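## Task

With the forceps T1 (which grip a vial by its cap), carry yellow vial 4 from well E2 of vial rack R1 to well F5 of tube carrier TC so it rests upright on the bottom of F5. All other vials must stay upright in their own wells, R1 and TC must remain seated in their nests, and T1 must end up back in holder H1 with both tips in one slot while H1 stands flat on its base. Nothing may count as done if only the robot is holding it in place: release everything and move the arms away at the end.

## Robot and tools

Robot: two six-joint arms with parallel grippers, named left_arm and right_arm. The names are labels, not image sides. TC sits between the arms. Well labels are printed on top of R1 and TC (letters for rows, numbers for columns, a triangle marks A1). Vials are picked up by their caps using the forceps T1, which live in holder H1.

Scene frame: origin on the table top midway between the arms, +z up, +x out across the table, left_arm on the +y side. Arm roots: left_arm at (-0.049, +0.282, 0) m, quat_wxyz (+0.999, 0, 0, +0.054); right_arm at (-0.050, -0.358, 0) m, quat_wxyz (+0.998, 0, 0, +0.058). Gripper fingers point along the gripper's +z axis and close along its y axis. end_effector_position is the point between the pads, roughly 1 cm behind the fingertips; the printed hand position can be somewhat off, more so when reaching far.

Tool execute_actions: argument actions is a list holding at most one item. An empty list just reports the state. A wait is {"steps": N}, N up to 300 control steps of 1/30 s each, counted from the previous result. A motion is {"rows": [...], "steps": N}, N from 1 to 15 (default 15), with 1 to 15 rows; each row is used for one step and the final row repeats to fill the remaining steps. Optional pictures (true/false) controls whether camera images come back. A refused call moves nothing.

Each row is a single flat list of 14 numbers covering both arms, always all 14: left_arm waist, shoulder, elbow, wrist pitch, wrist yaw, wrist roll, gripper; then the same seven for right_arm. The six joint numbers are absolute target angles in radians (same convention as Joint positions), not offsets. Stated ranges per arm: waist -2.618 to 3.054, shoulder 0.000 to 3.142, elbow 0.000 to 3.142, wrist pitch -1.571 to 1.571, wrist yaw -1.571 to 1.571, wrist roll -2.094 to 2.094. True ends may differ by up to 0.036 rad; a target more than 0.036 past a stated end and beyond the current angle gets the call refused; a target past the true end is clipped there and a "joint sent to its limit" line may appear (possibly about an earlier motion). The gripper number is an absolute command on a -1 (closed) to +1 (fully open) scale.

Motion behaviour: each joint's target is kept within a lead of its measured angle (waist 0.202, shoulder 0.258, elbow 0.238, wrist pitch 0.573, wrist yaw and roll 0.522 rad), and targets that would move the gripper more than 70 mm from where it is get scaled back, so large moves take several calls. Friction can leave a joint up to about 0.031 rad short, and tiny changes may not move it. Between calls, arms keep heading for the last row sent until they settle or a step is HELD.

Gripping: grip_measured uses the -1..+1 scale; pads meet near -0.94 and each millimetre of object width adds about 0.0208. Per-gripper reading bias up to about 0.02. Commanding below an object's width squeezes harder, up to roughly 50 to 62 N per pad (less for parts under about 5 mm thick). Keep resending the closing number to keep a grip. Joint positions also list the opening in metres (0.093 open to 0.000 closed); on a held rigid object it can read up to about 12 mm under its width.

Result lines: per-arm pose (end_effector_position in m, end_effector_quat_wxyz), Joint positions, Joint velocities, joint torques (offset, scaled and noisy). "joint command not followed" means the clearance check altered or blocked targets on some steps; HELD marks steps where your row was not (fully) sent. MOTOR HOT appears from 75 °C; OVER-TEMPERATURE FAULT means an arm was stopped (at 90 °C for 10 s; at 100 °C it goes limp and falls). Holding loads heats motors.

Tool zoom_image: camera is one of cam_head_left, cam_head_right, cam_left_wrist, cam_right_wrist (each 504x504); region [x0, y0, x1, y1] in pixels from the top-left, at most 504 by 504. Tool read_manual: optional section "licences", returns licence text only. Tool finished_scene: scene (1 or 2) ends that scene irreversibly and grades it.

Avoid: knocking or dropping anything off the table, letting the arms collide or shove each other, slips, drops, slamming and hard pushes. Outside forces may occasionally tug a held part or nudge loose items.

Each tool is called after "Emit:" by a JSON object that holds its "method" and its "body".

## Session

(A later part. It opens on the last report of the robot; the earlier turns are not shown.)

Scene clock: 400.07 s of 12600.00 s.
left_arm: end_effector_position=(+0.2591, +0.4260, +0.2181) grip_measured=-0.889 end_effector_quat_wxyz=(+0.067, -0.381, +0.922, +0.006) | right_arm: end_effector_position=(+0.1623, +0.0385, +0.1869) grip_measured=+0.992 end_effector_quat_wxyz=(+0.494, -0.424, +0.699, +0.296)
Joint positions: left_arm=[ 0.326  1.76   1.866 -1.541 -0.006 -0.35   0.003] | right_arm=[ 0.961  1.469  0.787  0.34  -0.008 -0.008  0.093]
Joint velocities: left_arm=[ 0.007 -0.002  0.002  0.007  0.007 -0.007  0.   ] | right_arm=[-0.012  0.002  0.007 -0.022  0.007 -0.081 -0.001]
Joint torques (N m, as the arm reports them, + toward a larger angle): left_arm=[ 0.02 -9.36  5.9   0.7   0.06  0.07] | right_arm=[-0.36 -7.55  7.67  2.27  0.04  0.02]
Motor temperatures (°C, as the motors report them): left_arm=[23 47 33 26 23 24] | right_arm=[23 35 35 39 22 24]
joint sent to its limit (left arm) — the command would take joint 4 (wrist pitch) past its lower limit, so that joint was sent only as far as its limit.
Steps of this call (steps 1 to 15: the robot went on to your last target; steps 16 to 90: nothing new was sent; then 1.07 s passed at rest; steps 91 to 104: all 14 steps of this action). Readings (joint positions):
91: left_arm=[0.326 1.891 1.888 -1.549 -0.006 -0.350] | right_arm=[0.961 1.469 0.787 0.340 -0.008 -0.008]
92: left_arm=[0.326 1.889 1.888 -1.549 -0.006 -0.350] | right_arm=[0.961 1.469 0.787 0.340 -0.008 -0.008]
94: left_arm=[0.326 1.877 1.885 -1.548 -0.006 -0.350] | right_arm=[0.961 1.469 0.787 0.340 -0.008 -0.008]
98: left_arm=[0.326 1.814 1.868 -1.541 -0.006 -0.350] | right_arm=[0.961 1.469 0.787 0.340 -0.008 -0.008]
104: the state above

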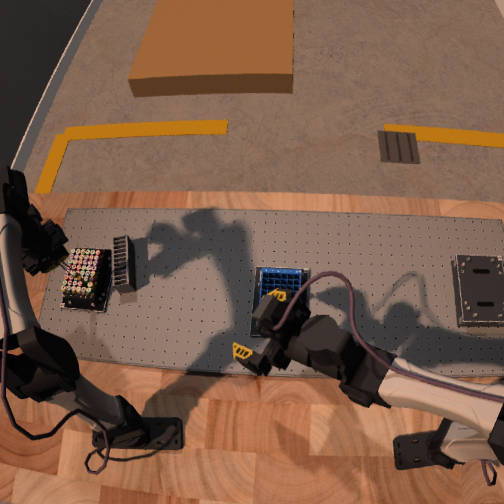

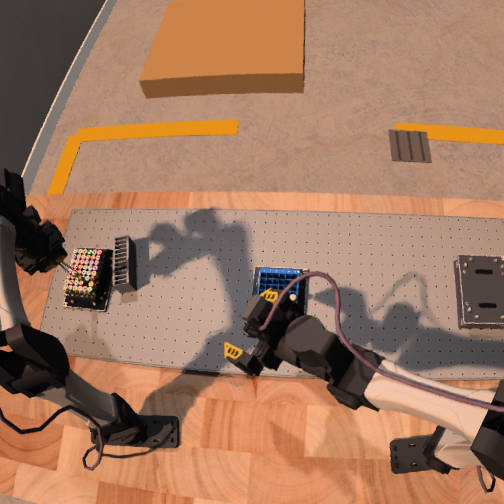

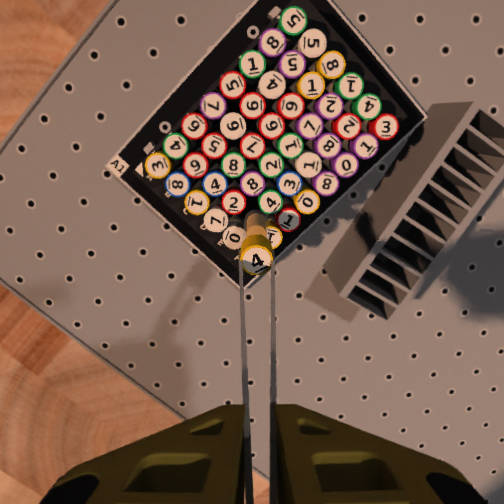

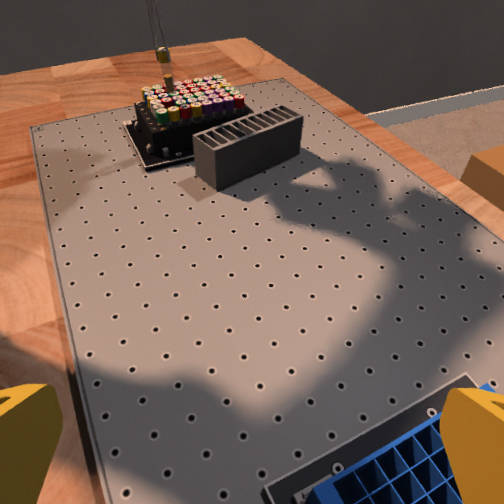

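Emit:
{"method": "execute_actions", "body": {"actions": [{"rows":[[0.25,1.76,1.85,-1.53,0,-0.3,-0.9,0.96,1.0,0.786,0.1,0,0,1],[0.17,1.76,1.85,-1.53,0,-0.27,-0.9,0.96,1.0,0.786,0.1,0,0,1],[0.09,1.76,1.85,-1.53,0,-0.24,-0.9,0.96,1.0,0.786,0.1,0,0,1],[0.01,1.76,1.85,-1.53,0,-0.21,-0.9,0.96,1.0,0.786,0.1,0,0,1],[-0.07,1.76,1.85,-1.53,0,-0.18,-0.9,0.96,1.0,0.786,0.1,0,0,1],[-0.15,1.76,1.85,-1.53,0,-0.15,-0.9,0.96,1.0,0.786,0.1,0,0,1],[-0.23,1.76,1.85,-1.53,0,-0.12,-0.9,0.96,1.0,0.786,0.1,0,0,1],[-0.31,1.76,1.85,-1.53,0,-0.09,-0.9,0.96,1.0,0.786,0.1,0,0,1],[-0.39,1.76,1.85,-1.53,0,-0.06,-0.9,0.96,1.0,0.786,0.1,0,0,1],[-0.45,1.76,1.85,-1.53,0,-0.03,-0.9,0.96,1.0,0.786,0.1,0,0,1],[-0.5,1.76,1.85,-1.53,0,0,-0.9,0.96,1.0,0.786,0.1,0,0,1]],"steps":15}]}}

Scene clock: 406.63 s of 12600.00 s.
left_arm: end_effector_position=(+0.2669, +0.1421, +0.2190) grip_measured=-0.889 end_effector_quat_wxyz=(+0.075, +0.178, +0.981, -0.025) | right_arm: end_effector_position=(+0.1236, -0.0335, +0.3225) grip_measured=+0.992 end_effector_quat_wxyz=(+0.580, -0.382, +0.630, +0.347)
Joint positions: left_arm=[-0.519  1.76   1.866 -1.518  0.014 -0.052  0.003] | right_arm=[ 0.961  0.985  0.784  0.115 -0.007 -0.008  0.093]
Joint velocities: left_arm=[-0.31   0.017 -0.012 -0.066  0.081  0.315 -0.001] | right_arm=[-0.002 -0.002 -0.007 -0.168 -0.051 -0.007 -0.   ]
Joint torques (N m, as the arm reports them, + toward a larger angle): left_arm=[ 2.22 -9.31  5.86  0.49 -0.27  0.02] | right_arm=[-0.31 -1.51  8.47  2.14  0.03  0.04]
Motor temperatures (°C, as the motors report them): left_arm=[23 46 33 26 23 24] | right_arm=[23 36 36 39 22 24]
Steps of this call (steps 1 to 15: the robot went on to your last target; steps 16 to 90: nothing new was sent; then 3.07 s passed at rest; steps 91 to 105: all 15 steps of this action). Readings (joint positions):
91: left_arm=[0.318 1.760 1.866 -1.541 -0.009 -0.344] | right_arm=[0.961 1.442 0.786 0.300 -0.008 -0.008]
92: left_arm=[0.294 1.760 1.866 -1.541 -0.015 -0.332] | right_arm=[0.961 1.385 0.777 0.234 -0.007 -0.008]
94: left_arm=[0.184 1.760 1.866 -1.538 -0.022 -0.299] | right_arm=[0.961 1.247 0.771 0.164 -0.007 -0.008]
98: left_arm=[-0.110 1.760 1.866 -1.524 -0.014 -0.205] | right_arm=[0.961 1.009 0.777 0.148 -0.007 -0.008]
105: the state above

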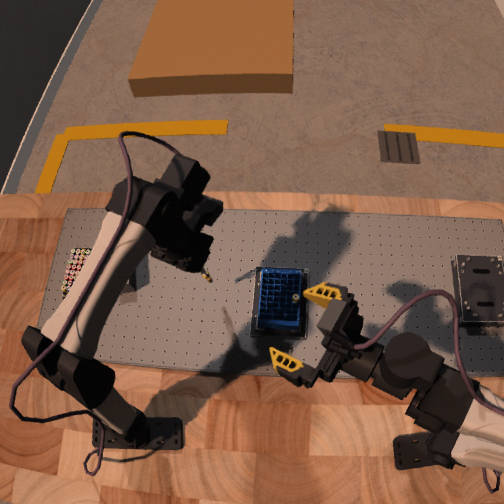

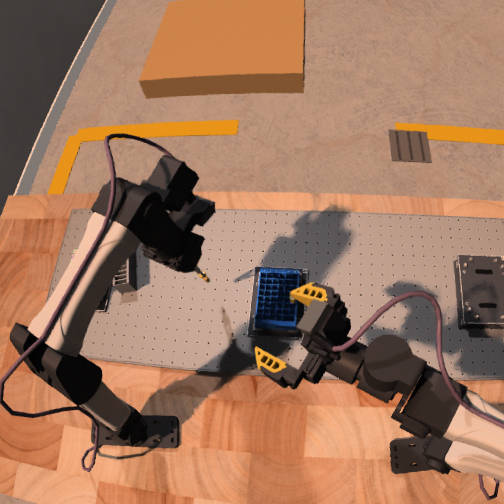

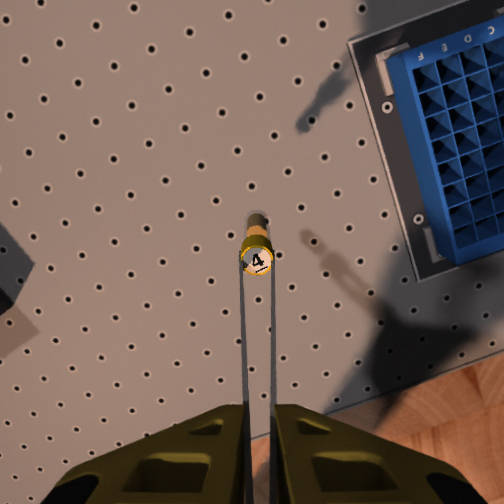

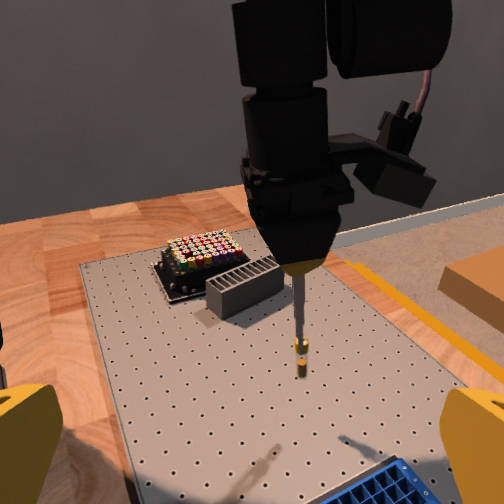

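Emit:
{"method": "execute_actions", "body": {"actions": [{"rows":[[-0.56,1.78,1.88,-1.51,0,0,-0.9,0.8,0.6,0.7,-0.7,0,0,1],[-0.61,1.80,1.90,-1.49,0,0,-0.9,0.8,0.6,0.7,-0.7,0,0,1],[-0.66,1.82,1.92,-1.48,0,0,-0.9,0.8,0.6,0.7,-0.7,0,0,1],[-0.71,1.84,1.94,-1.46,0,0,-0.9,0.8,0.6,0.7,-0.7,0,0,1],[-0.76,1.855,1.96,-1.45,0,0,-0.9,0.8,0.6,0.7,-0.7,0,0,1],[-0.81,1.865,1.975,-1.43,0,0,-0.9,0.8,0.6,0.7,-0.7,0,0,1]],"steps":15}], "pictures": false}}

Emit:
{"method": "execute_actions", "body": {"actions": [{"steps":15}]}}

Scene clock: 414.17 s of 12600.00 s.
left_arm: end_effector_position=(+0.2443, +0.0286, +0.2066) grip_measured=-0.889 end_effector_quat_wxyz=(+0.094, +0.344, +0.934, -0.039) | right_arm: end_effector_position=(+0.0974, -0.1608, +0.2255) grip_measured=+0.992 end_effector_quat_wxyz=(+0.440, -0.393, +0.777, +0.219)
Joint positions: left_arm=[-0.819  1.874  1.951 -1.445  0.008 -0.005  0.003] | right_arm=[ 0.811  0.6    0.717 -0.661 -0.003 -0.007  0.093]
Joint velocities: left_arm=[ 0.032 -0.007  0.032  0.022 -0.007  0.051 -0.001] | right_arm=[-0.007 -0.002 -0.056 -0.374  0.022 -0.022 -0.002]
Joint torques (N m, as the arm reports them, + toward a larger angle): left_arm=[ -0.19 -11.36   9.57   0.87  -0.05   0.05] | right_arm=[-1.28  0.32  6.38  2.09  0.01  0.1 ]
Motor temperatures (°C, as the motors report them): left_arm=[23 45 33 26 23 24] | right_arm=[23 34 36 39 22 24]
Steps of this call (steps 1 to 30: the robot went on to your last target; steps 31 to 90: nothing new was sent; then 4.03 s passed at rest; steps 91 to 105: all 15 steps of this action). Readings (joint positions):
91: left_arm=[-0.513 1.761 1.866 -1.519 0.005 -0.007] | right_arm=[0.948 0.967 0.784 0.053 -0.015 -0.008]
92: left_arm=[-0.528 1.765 1.868 -1.518 -0.000 -0.007] | right_arm=[0.919 0.924 0.770 -0.023 -0.016 -0.008]
94: left_arm=[-0.599 1.789 1.893 -1.514 -0.008 -0.007] | right_arm=[0.861 0.814 0.744 -0.184 -0.009 -0.008]
98: left_arm=[-0.791 1.859 1.947 -1.461 -0.001 -0.006] | right_arm=[0.814 0.623 0.729 -0.473 -0.003 -0.007]
105: the state above

Scene clock: 414.67 s of 12600.00 s.
left_arm: end_effector_position=(+0.2448, +0.0289, +0.2070) grip_measured=-0.889 end_effector_quat_wxyz=(+0.094, +0.343, +0.934, -0.039) | right_arm: end_effector_position=(+0.0943, -0.1650, +0.2169) grip_measured=+0.992 end_effector_quat_wxyz=(+0.424, -0.397, +0.786, +0.212)
Joint positions: left_arm=[-0.818  1.874  1.952 -1.445  0.007 -0.005  0.003] | right_arm=[ 0.811  0.6    0.716 -0.701 -0.003 -0.007  0.093]
Joint velocities: left_arm=[ 0.002 -0.022 -0.012 -0.007  0.037  0.022  0.001] | right_arm=[ 0.002 -0.002 -0.002 -0.066 -0.007  0.022  0.   ]
Joint torques (N m, as the arm reports them, + toward a larger angle): left_arm=[  0.15 -11.47   9.67   0.85  -0.04   0.08] | right_arm=[-1.05  0.56  6.2   1.88 -0.01  0.04]
Motor temperatures (°C, as the motors report them): left_arm=[23 45 33 26 23 24] | right_arm=[23 34 36 39 22 24]
Steps of this call (steps 1 to 15: the robot went on to your last target). Readings (joint positions):
1: left_arm=[-0.818 1.874 1.951 -1.445 0.008 -0.005] | right_arm=[0.811 0.600 0.716 -0.672 -0.003 -0.007]
2: left_arm=[-0.818 1.874 1.952 -1.445 0.007 -0.005] | right_arm=[0.811 0.600 0.716 -0.679 -0.003 -0.007]
4: left_arm=[-0.818 1.874 1.952 -1.445 0.007 -0.005] | right_arm=[0.811 0.600 0.716 -0.688 -0.003 -0.007]
8: left_arm=[-0.818 1.874 1.952 -1.445 0.007 -0.005] | right_arm=[0.811 0.600 0.716 -0.697 -0.003 -0.007]
15: the state above

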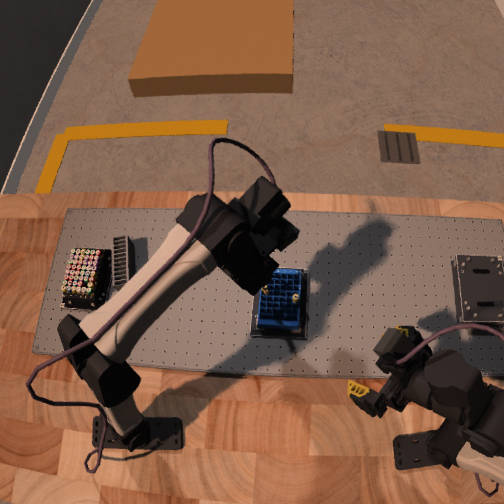

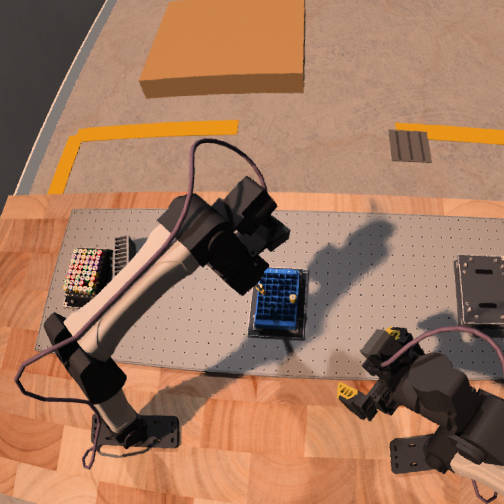

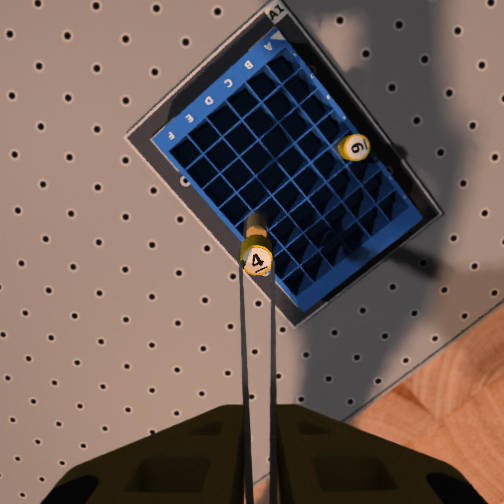

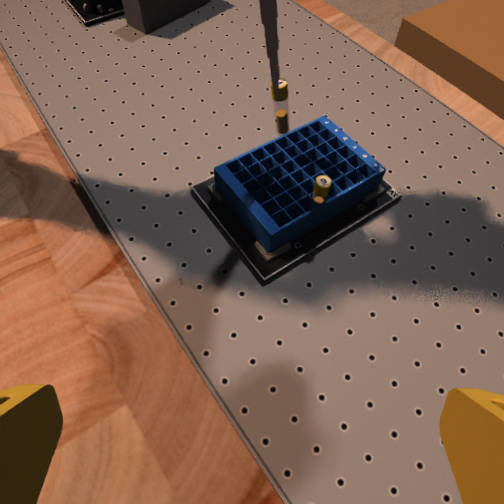

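Emit:
{"method": "zoom_image", "body": {"camera": "cam_left_wrist", "region": [140,100,340,300]}}

Emit:
{"method": "zoom_image", "body": {"camera": "cam_right_wrist", "region": [190,60,400,270]}}

Region (140, 100, 340, 300) of cam_left_wrist's 504x504 image, scaled by 2.520, with more detail than that image has.

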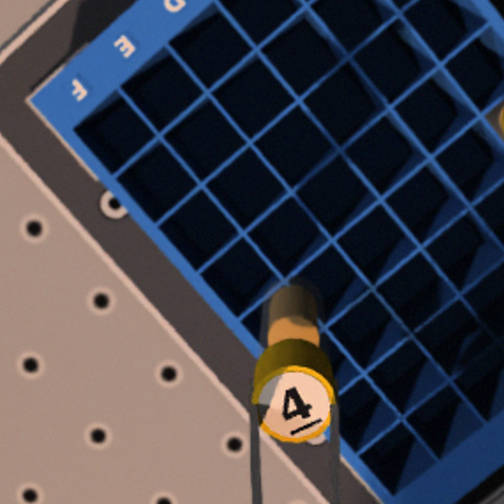

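Region (190, 60, 400, 270) of cam_right_wrist's 504x504 image, scaled by 2.400, with more detail than that image has.

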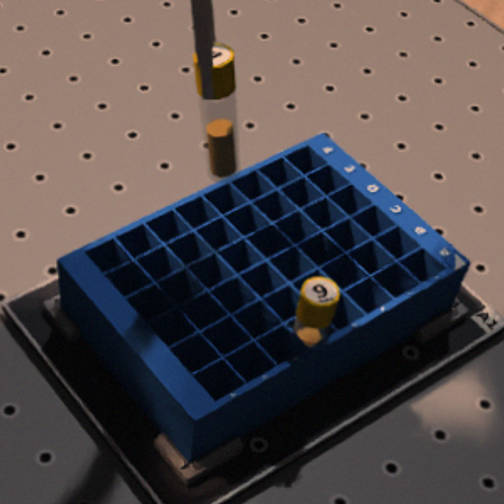

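Emit:
{"method": "execute_actions", "body": {"actions": [{"rows":[[-0.81,1.89,1.93,-1.485,0,0,-0.9,0.8,0.6,0.7,-0.7,0,0,1]],"steps":15}]}}

Emit:
{"method": "zoom_image", "body": {"camera": "cam_left_wrist", "region": [140,100,340,300]}}

Emit:
{"method": "zoom_image", "body": {"camera": "cam_right_wrist", "region": [190,60,400,270]}}

Scene clock: 423.07 s of 12600.00 s.
left_arm: end_effector_position=(+0.2403, +0.0328, +0.2025) grip_measured=-0.889 end_effector_quat_wxyz=(+0.077, +0.344, +0.935, -0.033) | right_arm: end_effector_position=(+0.0942, -0.1651, +0.2167) grip_measured=+0.992 end_effector_quat_wxyz=(+0.423, -0.398, +0.786, +0.211)
Joint positions: left_arm=[-0.818  1.883  1.952 -1.473  0.007 -0.005  0.003] | right_arm=[ 0.811  0.6    0.716 -0.702 -0.003 -0.007  0.093]
Joint velocities: left_arm=[-0.002 -0.007  0.012  0.066  0.037 -0.022  0.   ] | right_arm=[-0.002  0.002 -0.002 -0.037 -0.007 -0.037 -0.001]
Joint torques (N m, as the arm reports them, + toward a larger angle): left_arm=[ -0.05 -10.01   5.41   0.54  -0.05   0.05] | right_arm=[-1.07  0.48  6.2   1.9   0.03  0.05]
Motor temperatures (°C, as the motors report them): left_arm=[23 45 34 26 23 24] | right_arm=[23 33 35 39 22 24]
Steps of this call (steps 1 to 15: the robot went on to your last target; steps 16 to 90: nothing new was sent; then 4.90 s passed at rest; steps 91 to 105: all 15 steps of this action). Readings (joint positions):
91: left_arm=[-0.818 1.875 1.952 -1.447 0.007 -0.005] | right_arm=[0.811 0.600 0.716 -0.702 -0.003 -0.007]
92: left_arm=[-0.818 1.875 1.952 -1.452 0.007 -0.005] | right_arm=[0.811 0.600 0.716 -0.702 -0.003 -0.007]
94: left_arm=[-0.818 1.878 1.952 -1.461 0.007 -0.005] | right_arm=[0.811 0.600 0.716 -0.702 -0.003 -0.007]
98: left_arm=[-0.818 1.883 1.952 -1.469 0.007 -0.005] | right_arm=[0.811 0.600 0.716 -0.702 -0.003 -0.007]
105: the state above

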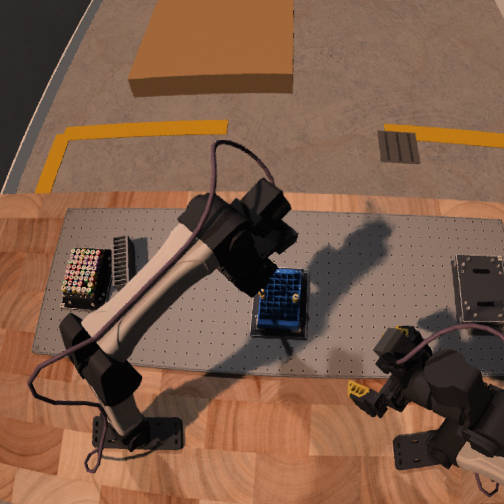

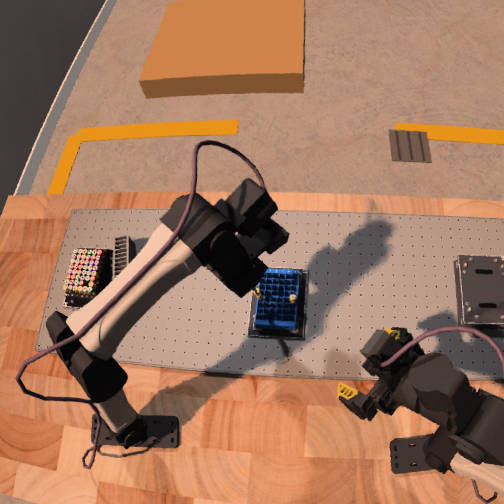

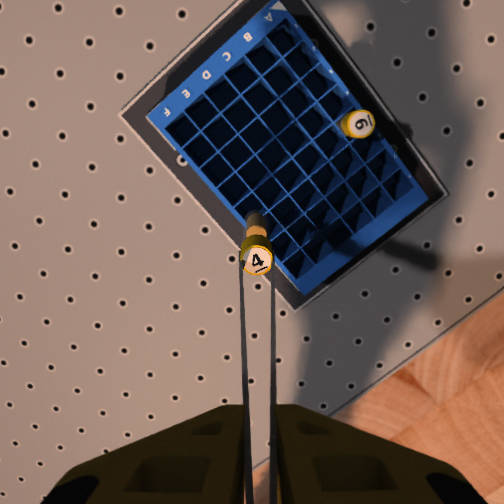

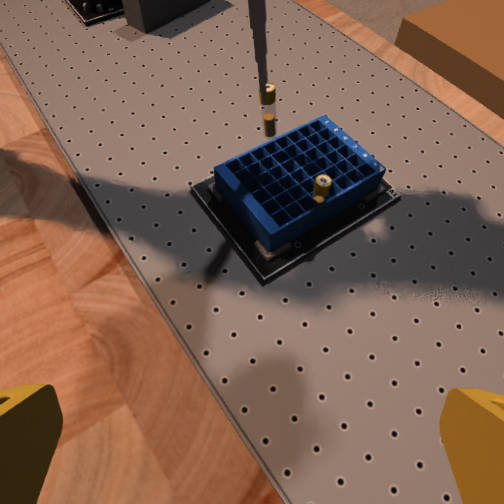

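Region (140, 100, 340, 300) of cam_left_wrist's 504x504 image, scaled by 2.520, with more detail than that image has.

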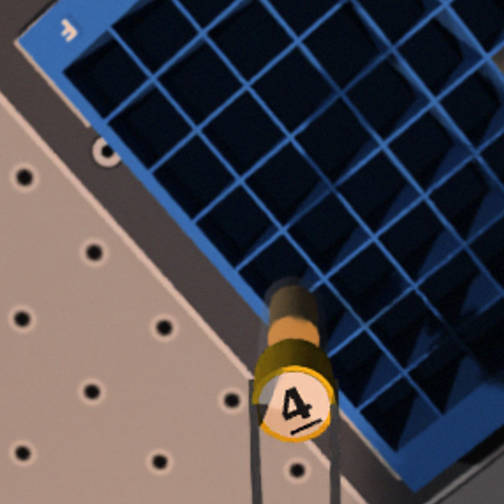

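Region (190, 60, 400, 270) of cam_right_wrist's 504x504 image, scaled by 2.400, with more detail than that image has.

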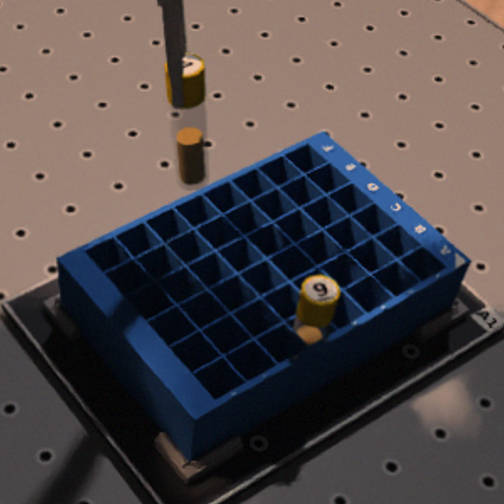

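Emit:
{"method": "execute_actions", "body": {"actions": [{"rows":[[-0.81,1.91,1.975,-1.476,0,0,-0.9,0.8,0.6,0.7,-0.7,0,0,1],[-0.81,1.91,1.975,-1.476,0,0,-0.9,0.8,0.6,0.7,-0.7,0,0,1],[-0.81,1.93,1.985,-1.476,0,0,-0.9,0.8,0.6,0.7,-0.7,0,0,1],[-0.81,1.93,1.985,-1.476,0,0,-0.9,0.8,0.6,0.7,-0.7,0,0,1],[-0.81,1.95,1.992,-1.476,0,0,-0.9,0.8,0.6,0.7,-0.7,0,0,1]],"steps":15}]}}

Emit:
{"method": "zoom_image", "body": {"camera": "cam_left_wrist", "region": [140,100,340,300]}}

Emit:
{"method": "zoom_image", "body": {"camera": "cam_right_wrist", "region": [190,60,400,270]}}

Scene clock: 428.17 s of 12600.00 s.
left_arm: end_effector_position=(+0.2462, +0.0277, +0.1827) grip_measured=-0.894 end_effector_quat_wxyz=(+0.053, +0.344, +0.937, -0.023) | right_arm: end_effector_position=(+0.0942, -0.1651, +0.2167) grip_measured=+0.992 end_effector_quat_wxyz=(+0.423, -0.398, +0.786, +0.211)
Joint positions: left_arm=[-0.818  1.95   1.97  -1.475  0.007 -0.005  0.002] | right_arm=[ 0.811  0.6    0.716 -0.702 -0.003 -0.007  0.093]
Joint velocities: left_arm=[ 0.002 -0.002 -0.007 -0.037  0.022 -0.051 -0.   ] | right_arm=[ 0.002  0.012 -0.012 -0.022  0.022  0.066 -0.   ]
Joint torques (N m, as the arm reports them, + toward a larger angle): left_arm=[  0.01 -11.33   9.47   0.54  -0.04   0.08] | right_arm=[-1.22  0.59  6.32  1.91  0.03  0.05]
Motor temperatures (°C, as the motors report them): left_arm=[23 45 34 26 23 24] | right_arm=[23 33 35 38 22 24]
Steps of this call (steps 1 to 15: the robot went on to your last target; steps 16 to 90: nothing new was sent; then 1.60 s passed at rest; steps 91 to 105: all 15 steps of this action). Readings (joint positions):
91: left_arm=[-0.818 1.884 1.952 -1.474 0.007 -0.005] | right_arm=[0.811 0.600 0.716 -0.702 -0.003 -0.007]
92: left_arm=[-0.818 1.887 1.952 -1.474 0.007 -0.005] | right_arm=[0.811 0.600 0.716 -0.702 -0.003 -0.007]
94: left_arm=[-0.818 1.901 1.959 -1.475 0.007 -0.005] | right_arm=[0.811 0.600 0.716 -0.702 -0.003 -0.007]
98: left_arm=[-0.818 1.940 1.970 -1.476 0.007 -0.005] | right_arm=[0.811 0.600 0.716 -0.702 -0.003 -0.007]
105: the state above

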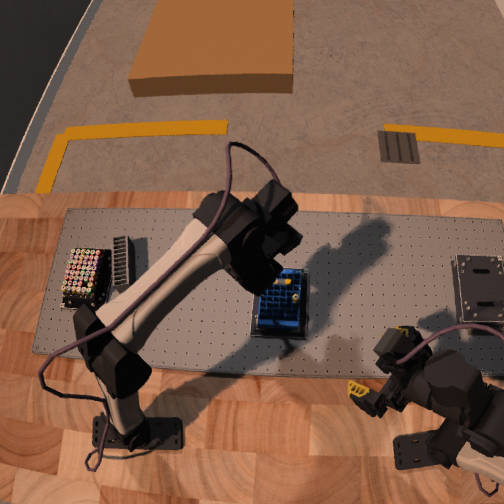

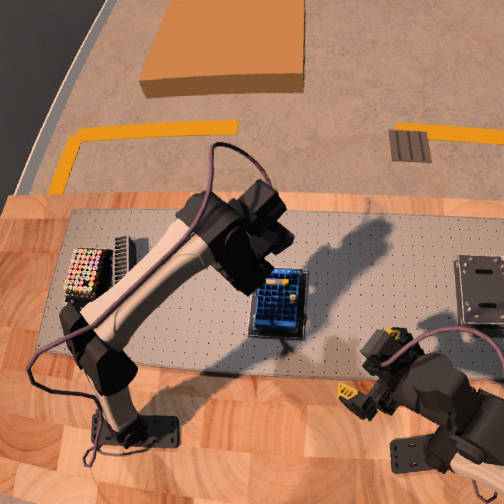

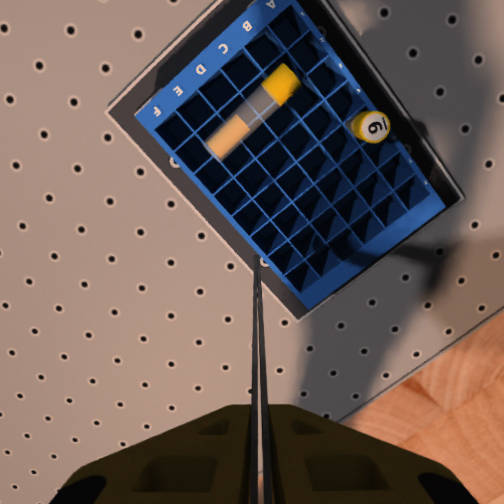

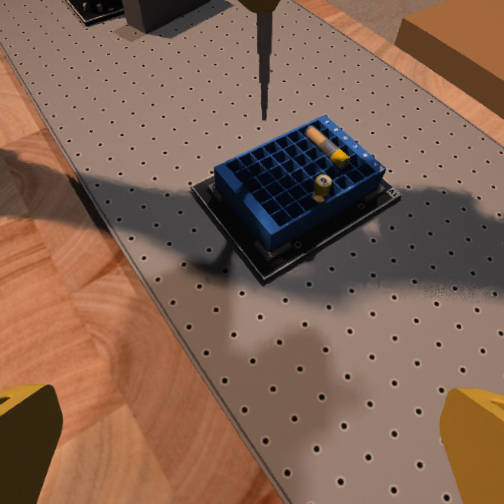

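Region (140, 100, 340, 300) of cam_left_wrist's 504x504 image, scaled by 2.520, with more detail than that image has.

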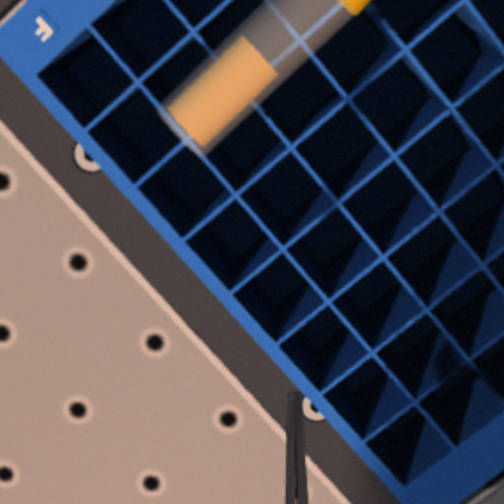

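Region (190, 60, 400, 270) of cam_right_wrist's 504x504 image, scaled by 2.400, with more detail than that image has.

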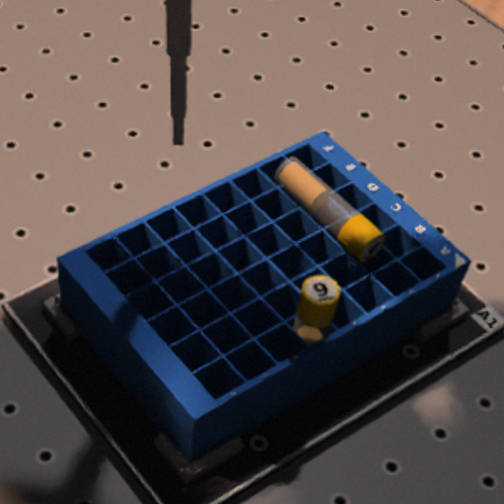

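Emit:
{"method": "execute_actions", "body": {"actions": [{"rows":[[-0.83,1.98,2.06,-1.46,0,0.3,-0.88,0.8,0.6,0.7,-0.7,0,0,1],[-0.83,1.98,2.06,-1.46,0,0.3,-0.88,0.8,0.6,0.7,-0.7,0,0,1],[-0.83,1.98,2.06,-1.46,0,0.3,-0.88,0.8,0.6,0.7,-0.7,0,0,1],[-0.84,2.05,2.15,-1.44,0,0.6,-0.88,0.8,0.6,0.7,-0.7,0,0,1],[-0.84,2.05,2.15,-1.44,0,0.6,-0.88,0.8,0.6,0.7,-0.7,0,0,1],[-0.84,2.05,2.15,-1.44,0,0.6,-0.88,0.8,0.6,0.7,-0.7,0,0,1],[-0.853,2.125,2.225,-1.415,0,0.83,-0.88,0.8,0.6,0.7,-0.7,0,0,1]],"steps":15}], "pictures": false}}

Emit:
{"method": "execute_actions", "body": {"actions": [{"steps":12}]}}

Emit:
{"method": "zoom_image", "body": {"camera": "cam_right_wrist", "region": [190,60,400,270]}}

Scene clock: 442.83 s of 12600.00 s.
left_arm: end_effector_position=(+0.2855, -0.0231, +0.1762) grip_measured=-0.878 end_effector_quat_wxyz=(+0.106, +0.677, +0.728, -0.002) | right_arm: end_effector_position=(+0.0942, -0.1651, +0.2167) grip_measured=+0.992 end_effector_quat_wxyz=(+0.423, -0.398, +0.786, +0.211)
Joint positions: left_arm=[-0.847  2.135  2.203 -1.427  0.005  0.758  0.003] | right_arm=[ 0.811  0.6    0.716 -0.702 -0.003 -0.007  0.093]
Joint velocities: left_arm=[-0.002  0.022  0.017 -0.051 -0.022  0.462 -0.   ] | right_arm=[-0.002  0.002 -0.027 -0.007  0.051 -0.007 -0.   ]
Joint torques (N m, as the arm reports them, + toward a larger angle): left_arm=[ -1.04 -14.16   9.56   0.82   0.02   0.07] | right_arm=[-0.96  0.6   6.29  1.93 -0.01  0.1 ]
Motor temperatures (°C, as the motors report them): left_arm=[23 46 35 26 23 24] | right_arm=[23 31 35 38 22 24]
Steps of this call (steps 1 to 15: the robot went on to your last target; steps 16 to 110: nothing new was sent; then 10.50 s passed at rest; steps 111 to 125: all 15 steps of this action). Readings (joint positions):
111: left_arm=[-0.818 1.955 1.983 -1.481 0.007 0.042] | right_arm=[0.811 0.600 0.716 -0.702 -0.003 -0.007]
112: left_arm=[-0.818 1.965 2.004 -1.482 0.007 0.092] | right_arm=[0.811 0.600 0.716 -0.702 -0.003 -0.007]
114: left_arm=[-0.820 1.984 2.050 -1.481 0.006 0.212] | right_arm=[0.811 0.600 0.716 -0.702 -0.003 -0.007]
118: left_arm=[-0.834 2.063 2.174 -1.455 0.005 0.513] | right_arm=[0.811 0.600 0.716 -0.702 -0.003 -0.007]
125: the state above

Scene clock: 443.23 s of 12600.00 s.
left_arm: end_effector_position=(+0.2855, -0.0231, +0.1762) grip_measured=-0.878 end_effector_quat_wxyz=(+0.106, +0.698, +0.708, +0.002) | right_arm: end_effector_position=(+0.0942, -0.1651, +0.2167) grip_measured=+0.992 end_effector_quat_wxyz=(+0.423, -0.398, +0.786, +0.211)
Joint positions: left_arm=[-0.847  2.135  2.203 -1.427  0.005  0.818  0.003] | right_arm=[ 0.811  0.6    0.716 -0.702 -0.003 -0.007  0.093]
Joint velocities: left_arm=[ 0.002  0.002  0.007  0.007 -0.022 -0.037 -0.001] | right_arm=[-0.017  0.002  0.022  0.037 -0.037 -0.095  0.   ]
Joint torques (N m, as the arm reports them, + toward a larger angle): left_arm=[ -1.06 -14.01   9.6    0.82   0.05   0.13] | right_arm=[-1.08  0.55  6.48  1.96 -0.01  0.04]
Motor temperatures (°C, as the motors report them): left_arm=[23 46 35 26 23 24] | right_arm=[23 31 35 38 22 24]
Steps of this call (steps 1 to 12: the robot went on to your last target). Readings (joint positions):
1: left_arm=[-0.847 2.135 2.203 -1.427 0.005 0.771] | right_arm=[0.811 0.600 0.716 -0.702 -0.003 -0.007]
2: left_arm=[-0.847 2.135 2.203 -1.427 0.005 0.782] | right_arm=[0.811 0.600 0.716 -0.702 -0.003 -0.007]
4: left_arm=[-0.847 2.135 2.203 -1.427 0.005 0.797] | right_arm=[0.811 0.600 0.716 -0.702 -0.003 -0.007]
8: left_arm=[-0.847 2.135 2.203 -1.427 0.005 0.812] | right_arm=[0.811 0.600 0.716 -0.702 -0.003 -0.007]
12: the state above

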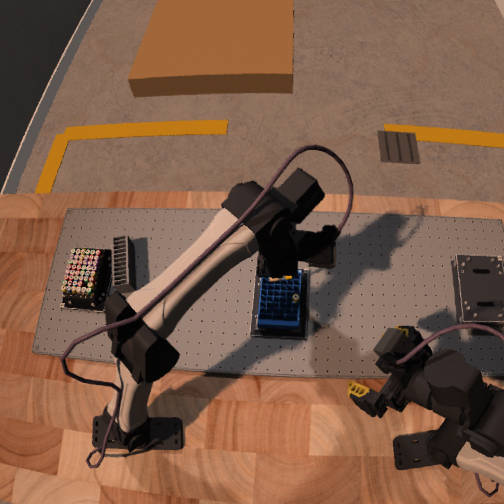

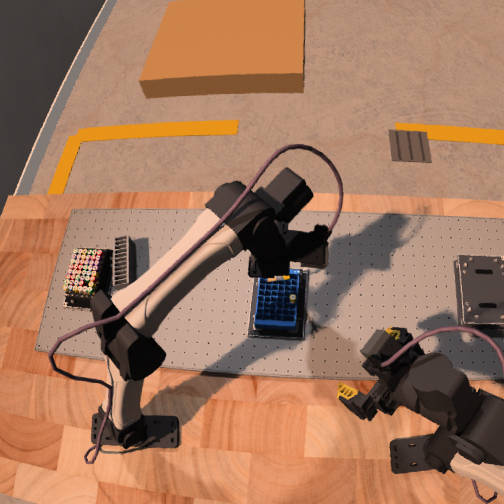

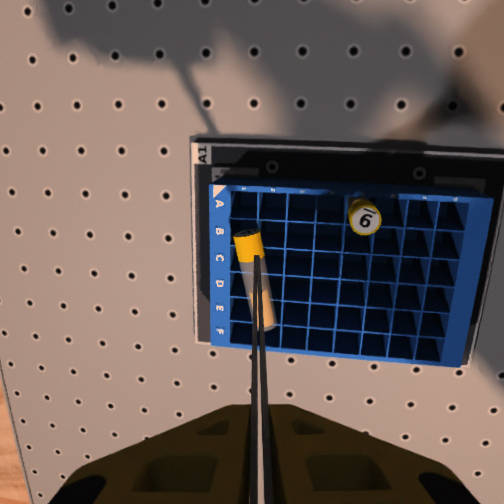

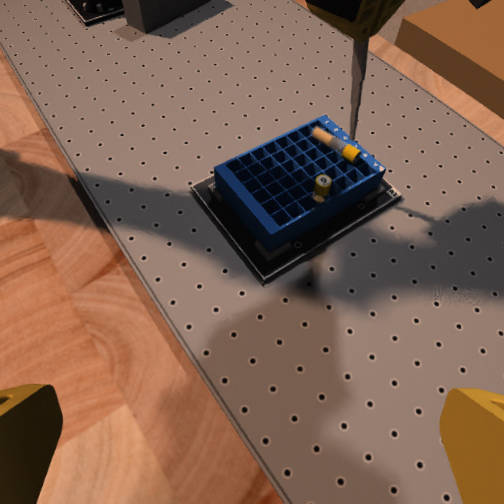

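Region (190, 60, 400, 270) of cam_right_wrist's 504x504 image, scaled by 2.400, with more detail than that image has.

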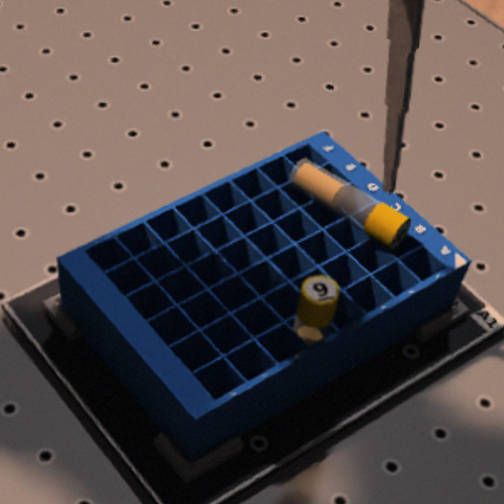

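Emit:
{"method": "execute_actions", "body": {"actions": [{"rows":[[-0.829,2.125,2.2,-1.40,0,0.72,-0.76,0.8,0.6,0.7,-0.7,0,0,1],[-0.829,2.125,2.2,-1.40,0,0.72,-0.76,0.8,0.6,0.7,-0.7,0,0,1],[-0.829,2.125,2.2,-1.40,0,0.72,-0.76,0.8,0.6,0.7,-0.7,0,0,1],[-0.829,2.125,2.2,-1.40,0,0.72,-0.76,0.8,0.6,0.7,-0.7,0,0,1],[-0.829,2.125,2.2,-1.40,0,0.72,-0.76,0.8,0.6,0.7,-0.7,0,0,1],[-0.829,2.125,2.16,-1.37,0,0.72,-0.76,0.8,0.6,0.7,-0.7,0,0,1],[-0.829,2.125,2.16,-1.37,0,0.72,-0.76,0.8,0.6,0.7,-0.7,0,0,1],[-0.829,2.125,2.13,-1.345,0,0.72,-0.76,0.8,0.6,0.7,-0.7,0,0,1]],"steps":15}]}}

Emit:
{"method": "zoom_image", "body": {"camera": "cam_left_wrist", "region": [190,190,330,330]}}

Emit:
{"method": "zoom_image", "body": {"camera": "cam_right_wrist", "region": [190,60,400,270]}}

Scene clock: 450.77 s of 12600.00 s.
left_arm: end_effector_position=(+0.2903, -0.0216, +0.1616) grip_measured=-0.761 end_effector_quat_wxyz=(+0.103, +0.663, +0.741, -0.003) | right_arm: end_effector_position=(+0.0942, -0.1651, +0.2167) grip_measured=+0.992 end_effector_quat_wxyz=(+0.423, -0.398, +0.786, +0.211)
Joint positions: left_arm=[-0.838  2.133  2.14  -1.371  0.005  0.73   0.009] | right_arm=[ 0.811  0.6    0.716 -0.702 -0.003 -0.007  0.093]
Joint velocities: left_arm=[-0.017 -0.002  0.002  0.051  0.022 -0.081 -0.001] | right_arm=[ 0.002 -0.007  0.007  0.051 -0.037 -0.022 -0.   ]
Joint torques (N m, as the arm reports them, + toward a larger angle): left_arm=[  0.06 -13.94   6.68   0.81   0.01  -0.04] | right_arm=[-1.14  0.57  6.3   1.92 -0.02  0.03]
Motor temperatures (°C, as the motors report them): left_arm=[23 48 35 26 23 24] | right_arm=[23 31 35 38 22 24]
Steps of this call (steps 1 to 30: the robot went on to your last target; steps 31 to 90: nothing new was sent; then 4.03 s passed at rest; steps 91 to 105: all 15 steps of this action). Readings (joint positions):
91: left_arm=[-0.847 2.135 2.203 -1.426 0.005 0.808] | right_arm=[0.811 0.600 0.716 -0.702 -0.003 -0.007]
92: left_arm=[-0.846 2.135 2.203 -1.424 0.005 0.792] | right_arm=[0.811 0.600 0.716 -0.702 -0.003 -0.007]
94: left_arm=[-0.842 2.135 2.203 -1.421 0.005 0.768] | right_arm=[0.811 0.600 0.716 -0.702 -0.003 -0.007]
98: left_arm=[-0.838 2.133 2.179 -1.398 0.005 0.744] | right_arm=[0.811 0.600 0.716 -0.702 -0.003 -0.007]
105: the state above

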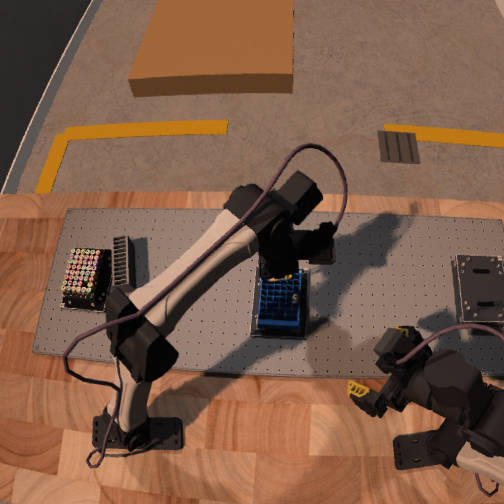

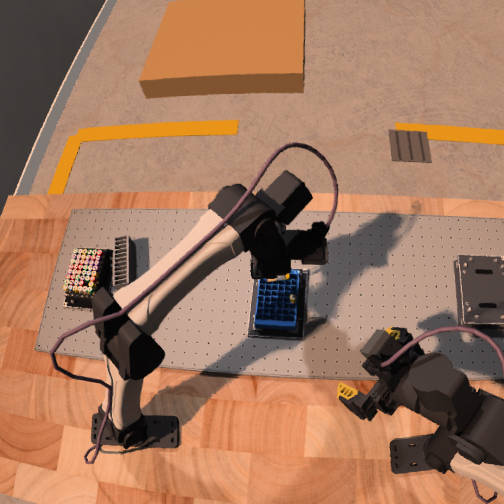

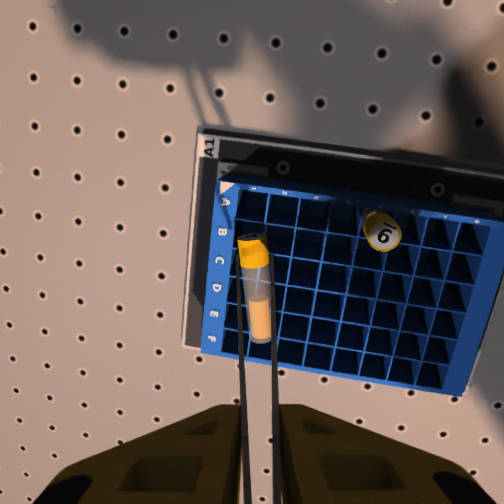

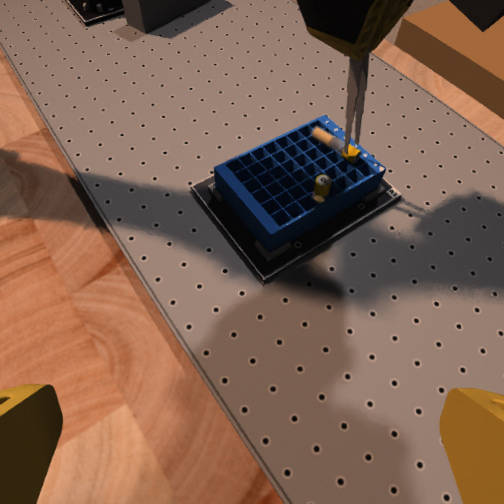

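Region (190, 190, 330, 330) of cam_left_wrist's 504x504 image, scaled by 3.600, with more detail than that image has.

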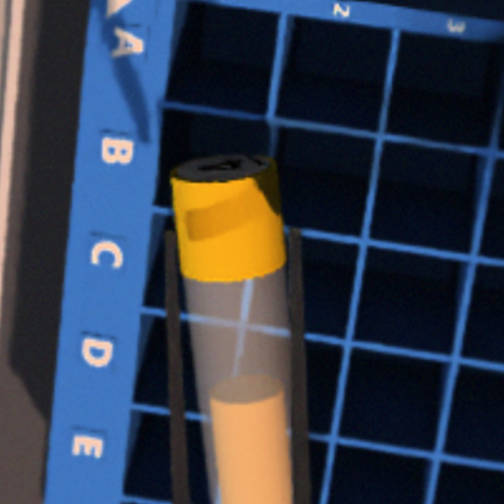

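Region (190, 60, 400, 270) of cam_right_wrist's 504x504 image, scaled by 2.400, with more detail than that image has.

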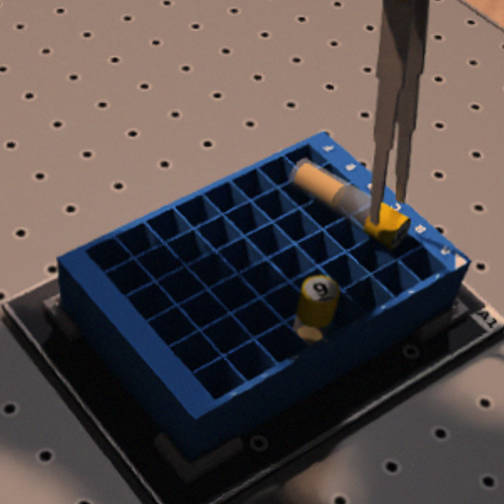

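Lower ~6 mm more, then close.

Emit:
{"method": "execute_actions", "body": {"actions": [{"rows":[[-0.829,2.125,2.103,-1.318,0,0.72,-0.76,0.8,0.6,0.7,-0.7,0,0,1],[-0.829,2.125,2.103,-1.318,0,0.72,-0.76,0.8,0.6,0.7,-0.7,0,0,1],[-0.829,2.125,2.103,-1.318,0,0.72,-0.76,0.8,0.6,0.7,-0.7,0,0,1],[-0.829,2.125,2.103,-1.318,0,0.72,-0.76,0.8,0.6,0.7,-0.7,0,0,1],[-0.829,2.125,2.103,-1.318,0,0.72,-0.76,0.8,0.6,0.7,-0.7,0,0,1],[-0.829,2.125,2.103,-1.318,0,0.72,-0.76,0.8,0.6,0.7,-0.7,0,0,1],[-0.829,2.125,2.103,-1.318,0,0.72,-0.76,0.8,0.6,0.7,-0.7,0,0,1],[-0.829,2.125,2.103,-1.318,0,0.72,-0.76,0.8,0.6,0.7,-0.7,0,0,1],[-0.829,2.125,2.103,-1.318,0,0.72,-0.86,0.8,0.6,0.7,-0.7,0,0,1]],"steps":15}]}}

Emit:
{"method": "zoom_image", "body": {"camera": "cam_left_wrist", "region": [190,190,330,330]}}

Emit:
{"method": "zoom_image", "body": {"camera": "cam_right_wrist", "region": [190,60,400,270]}}

Scene clock: 456.77 s of 12600.00 s.
left_arm: end_effector_position=(+0.2936, -0.0246, +0.1566) grip_measured=-0.857 end_effector_quat_wxyz=(+0.110, +0.661, +0.742, -0.003) | right_arm: end_effector_position=(+0.0942, -0.1651, +0.2167) grip_measured=+0.992 end_effector_quat_wxyz=(+0.423, -0.398, +0.786, +0.211)
Joint positions: left_arm=[-0.838  2.132  2.116 -1.334  0.005  0.727  0.004] | right_arm=[ 0.811  0.6    0.716 -0.702 -0.003 -0.007  0.093]
Joint velocities: left_arm=[-0.007  0.017  0.002  0.051  0.051  0.037 -0.   ] | right_arm=[-0.012 -0.007  0.012  0.051 -0.022  0.007 -0.   ]
Joint torques (N m, as the arm reports them, + toward a larger angle): left_arm=[  0.06 -13.97   6.6    0.87   0.02  -0.06] | right_arm=[-1.03  0.65  6.22  1.88  0.    0.06]
Motor temperatures (°C, as the motors report them): left_arm=[23 49 35 26 23 24] | right_arm=[23 31 35 38 22 24]
Steps of this call (steps 1 to 15: the robot went on to your last target; steps 16 to 90: nothing new was sent; then 2.50 s passed at rest; steps 91 to 105: all 15 steps of this action). Readings (joint positions):
91: left_arm=[-0.838 2.132 2.136 -1.357 0.005 0.727] | right_arm=[0.811 0.600 0.716 -0.702 -0.003 -0.007]
92: left_arm=[-0.838 2.132 2.131 -1.352 0.005 0.727] | right_arm=[0.811 0.600 0.716 -0.702 -0.003 -0.007]
94: left_arm=[-0.838 2.132 2.121 -1.345 0.005 0.727] | right_arm=[0.811 0.600 0.716 -0.702 -0.003 -0.007]
98: left_arm=[-0.838 2.132 2.116 -1.341 0.005 0.727] | right_arm=[0.811 0.600 0.716 -0.702 -0.003 -0.007]
105: the state above

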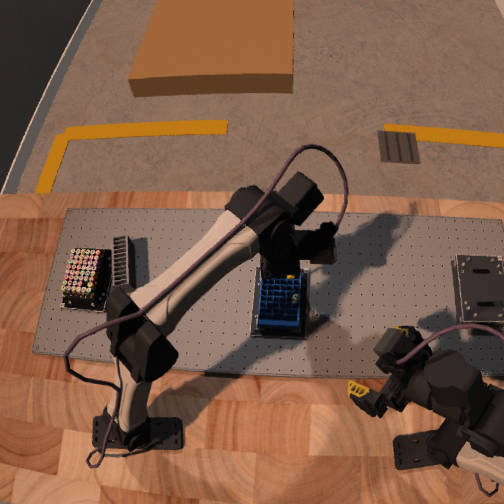

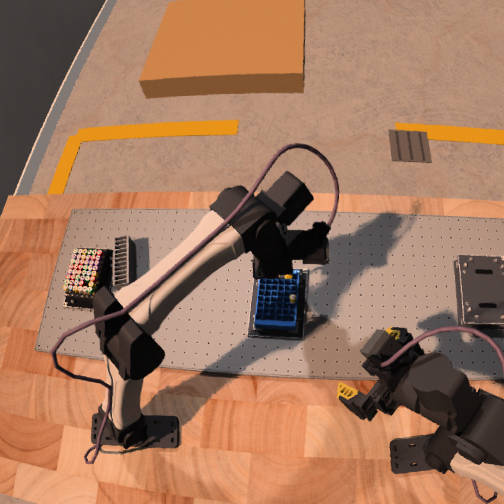

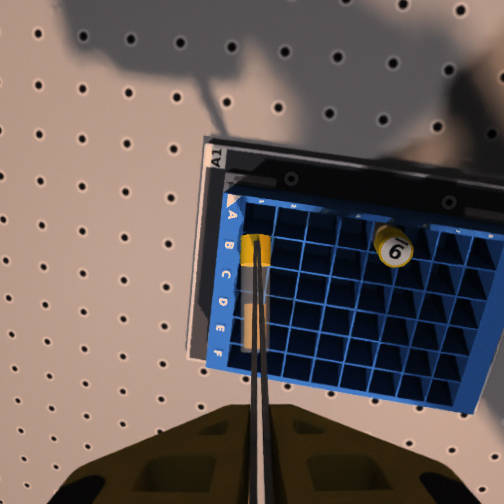

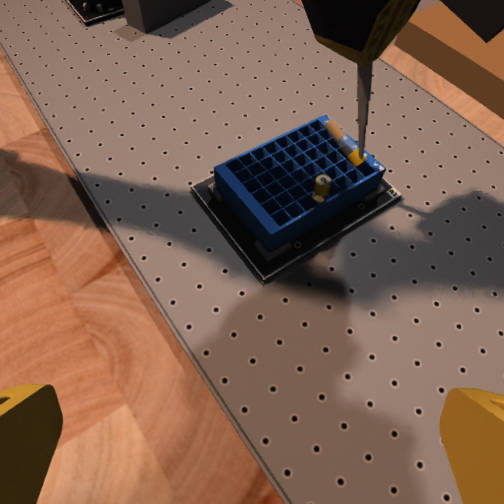

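Region (190, 190, 330, 330) of cam_left_wrist's 504x504 image, scaled by 3.600, with more detail than that image has.

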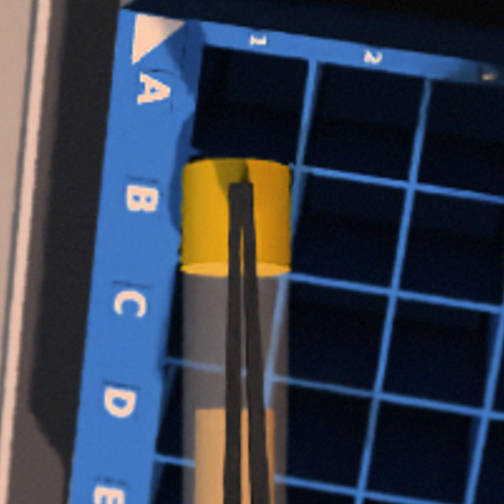

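Region (190, 60, 400, 270) of cam_right_wrist's 504x504 image, scaled by 2.400, with more detail than that image has.

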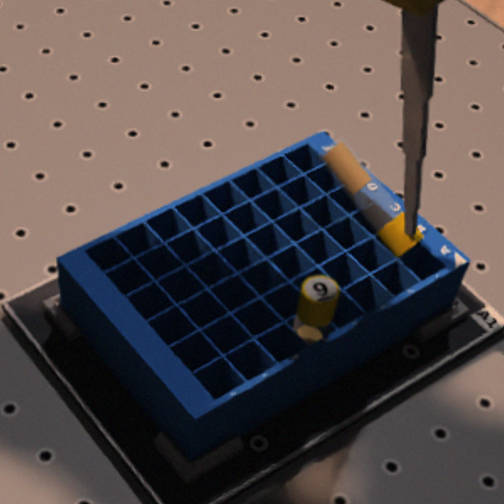

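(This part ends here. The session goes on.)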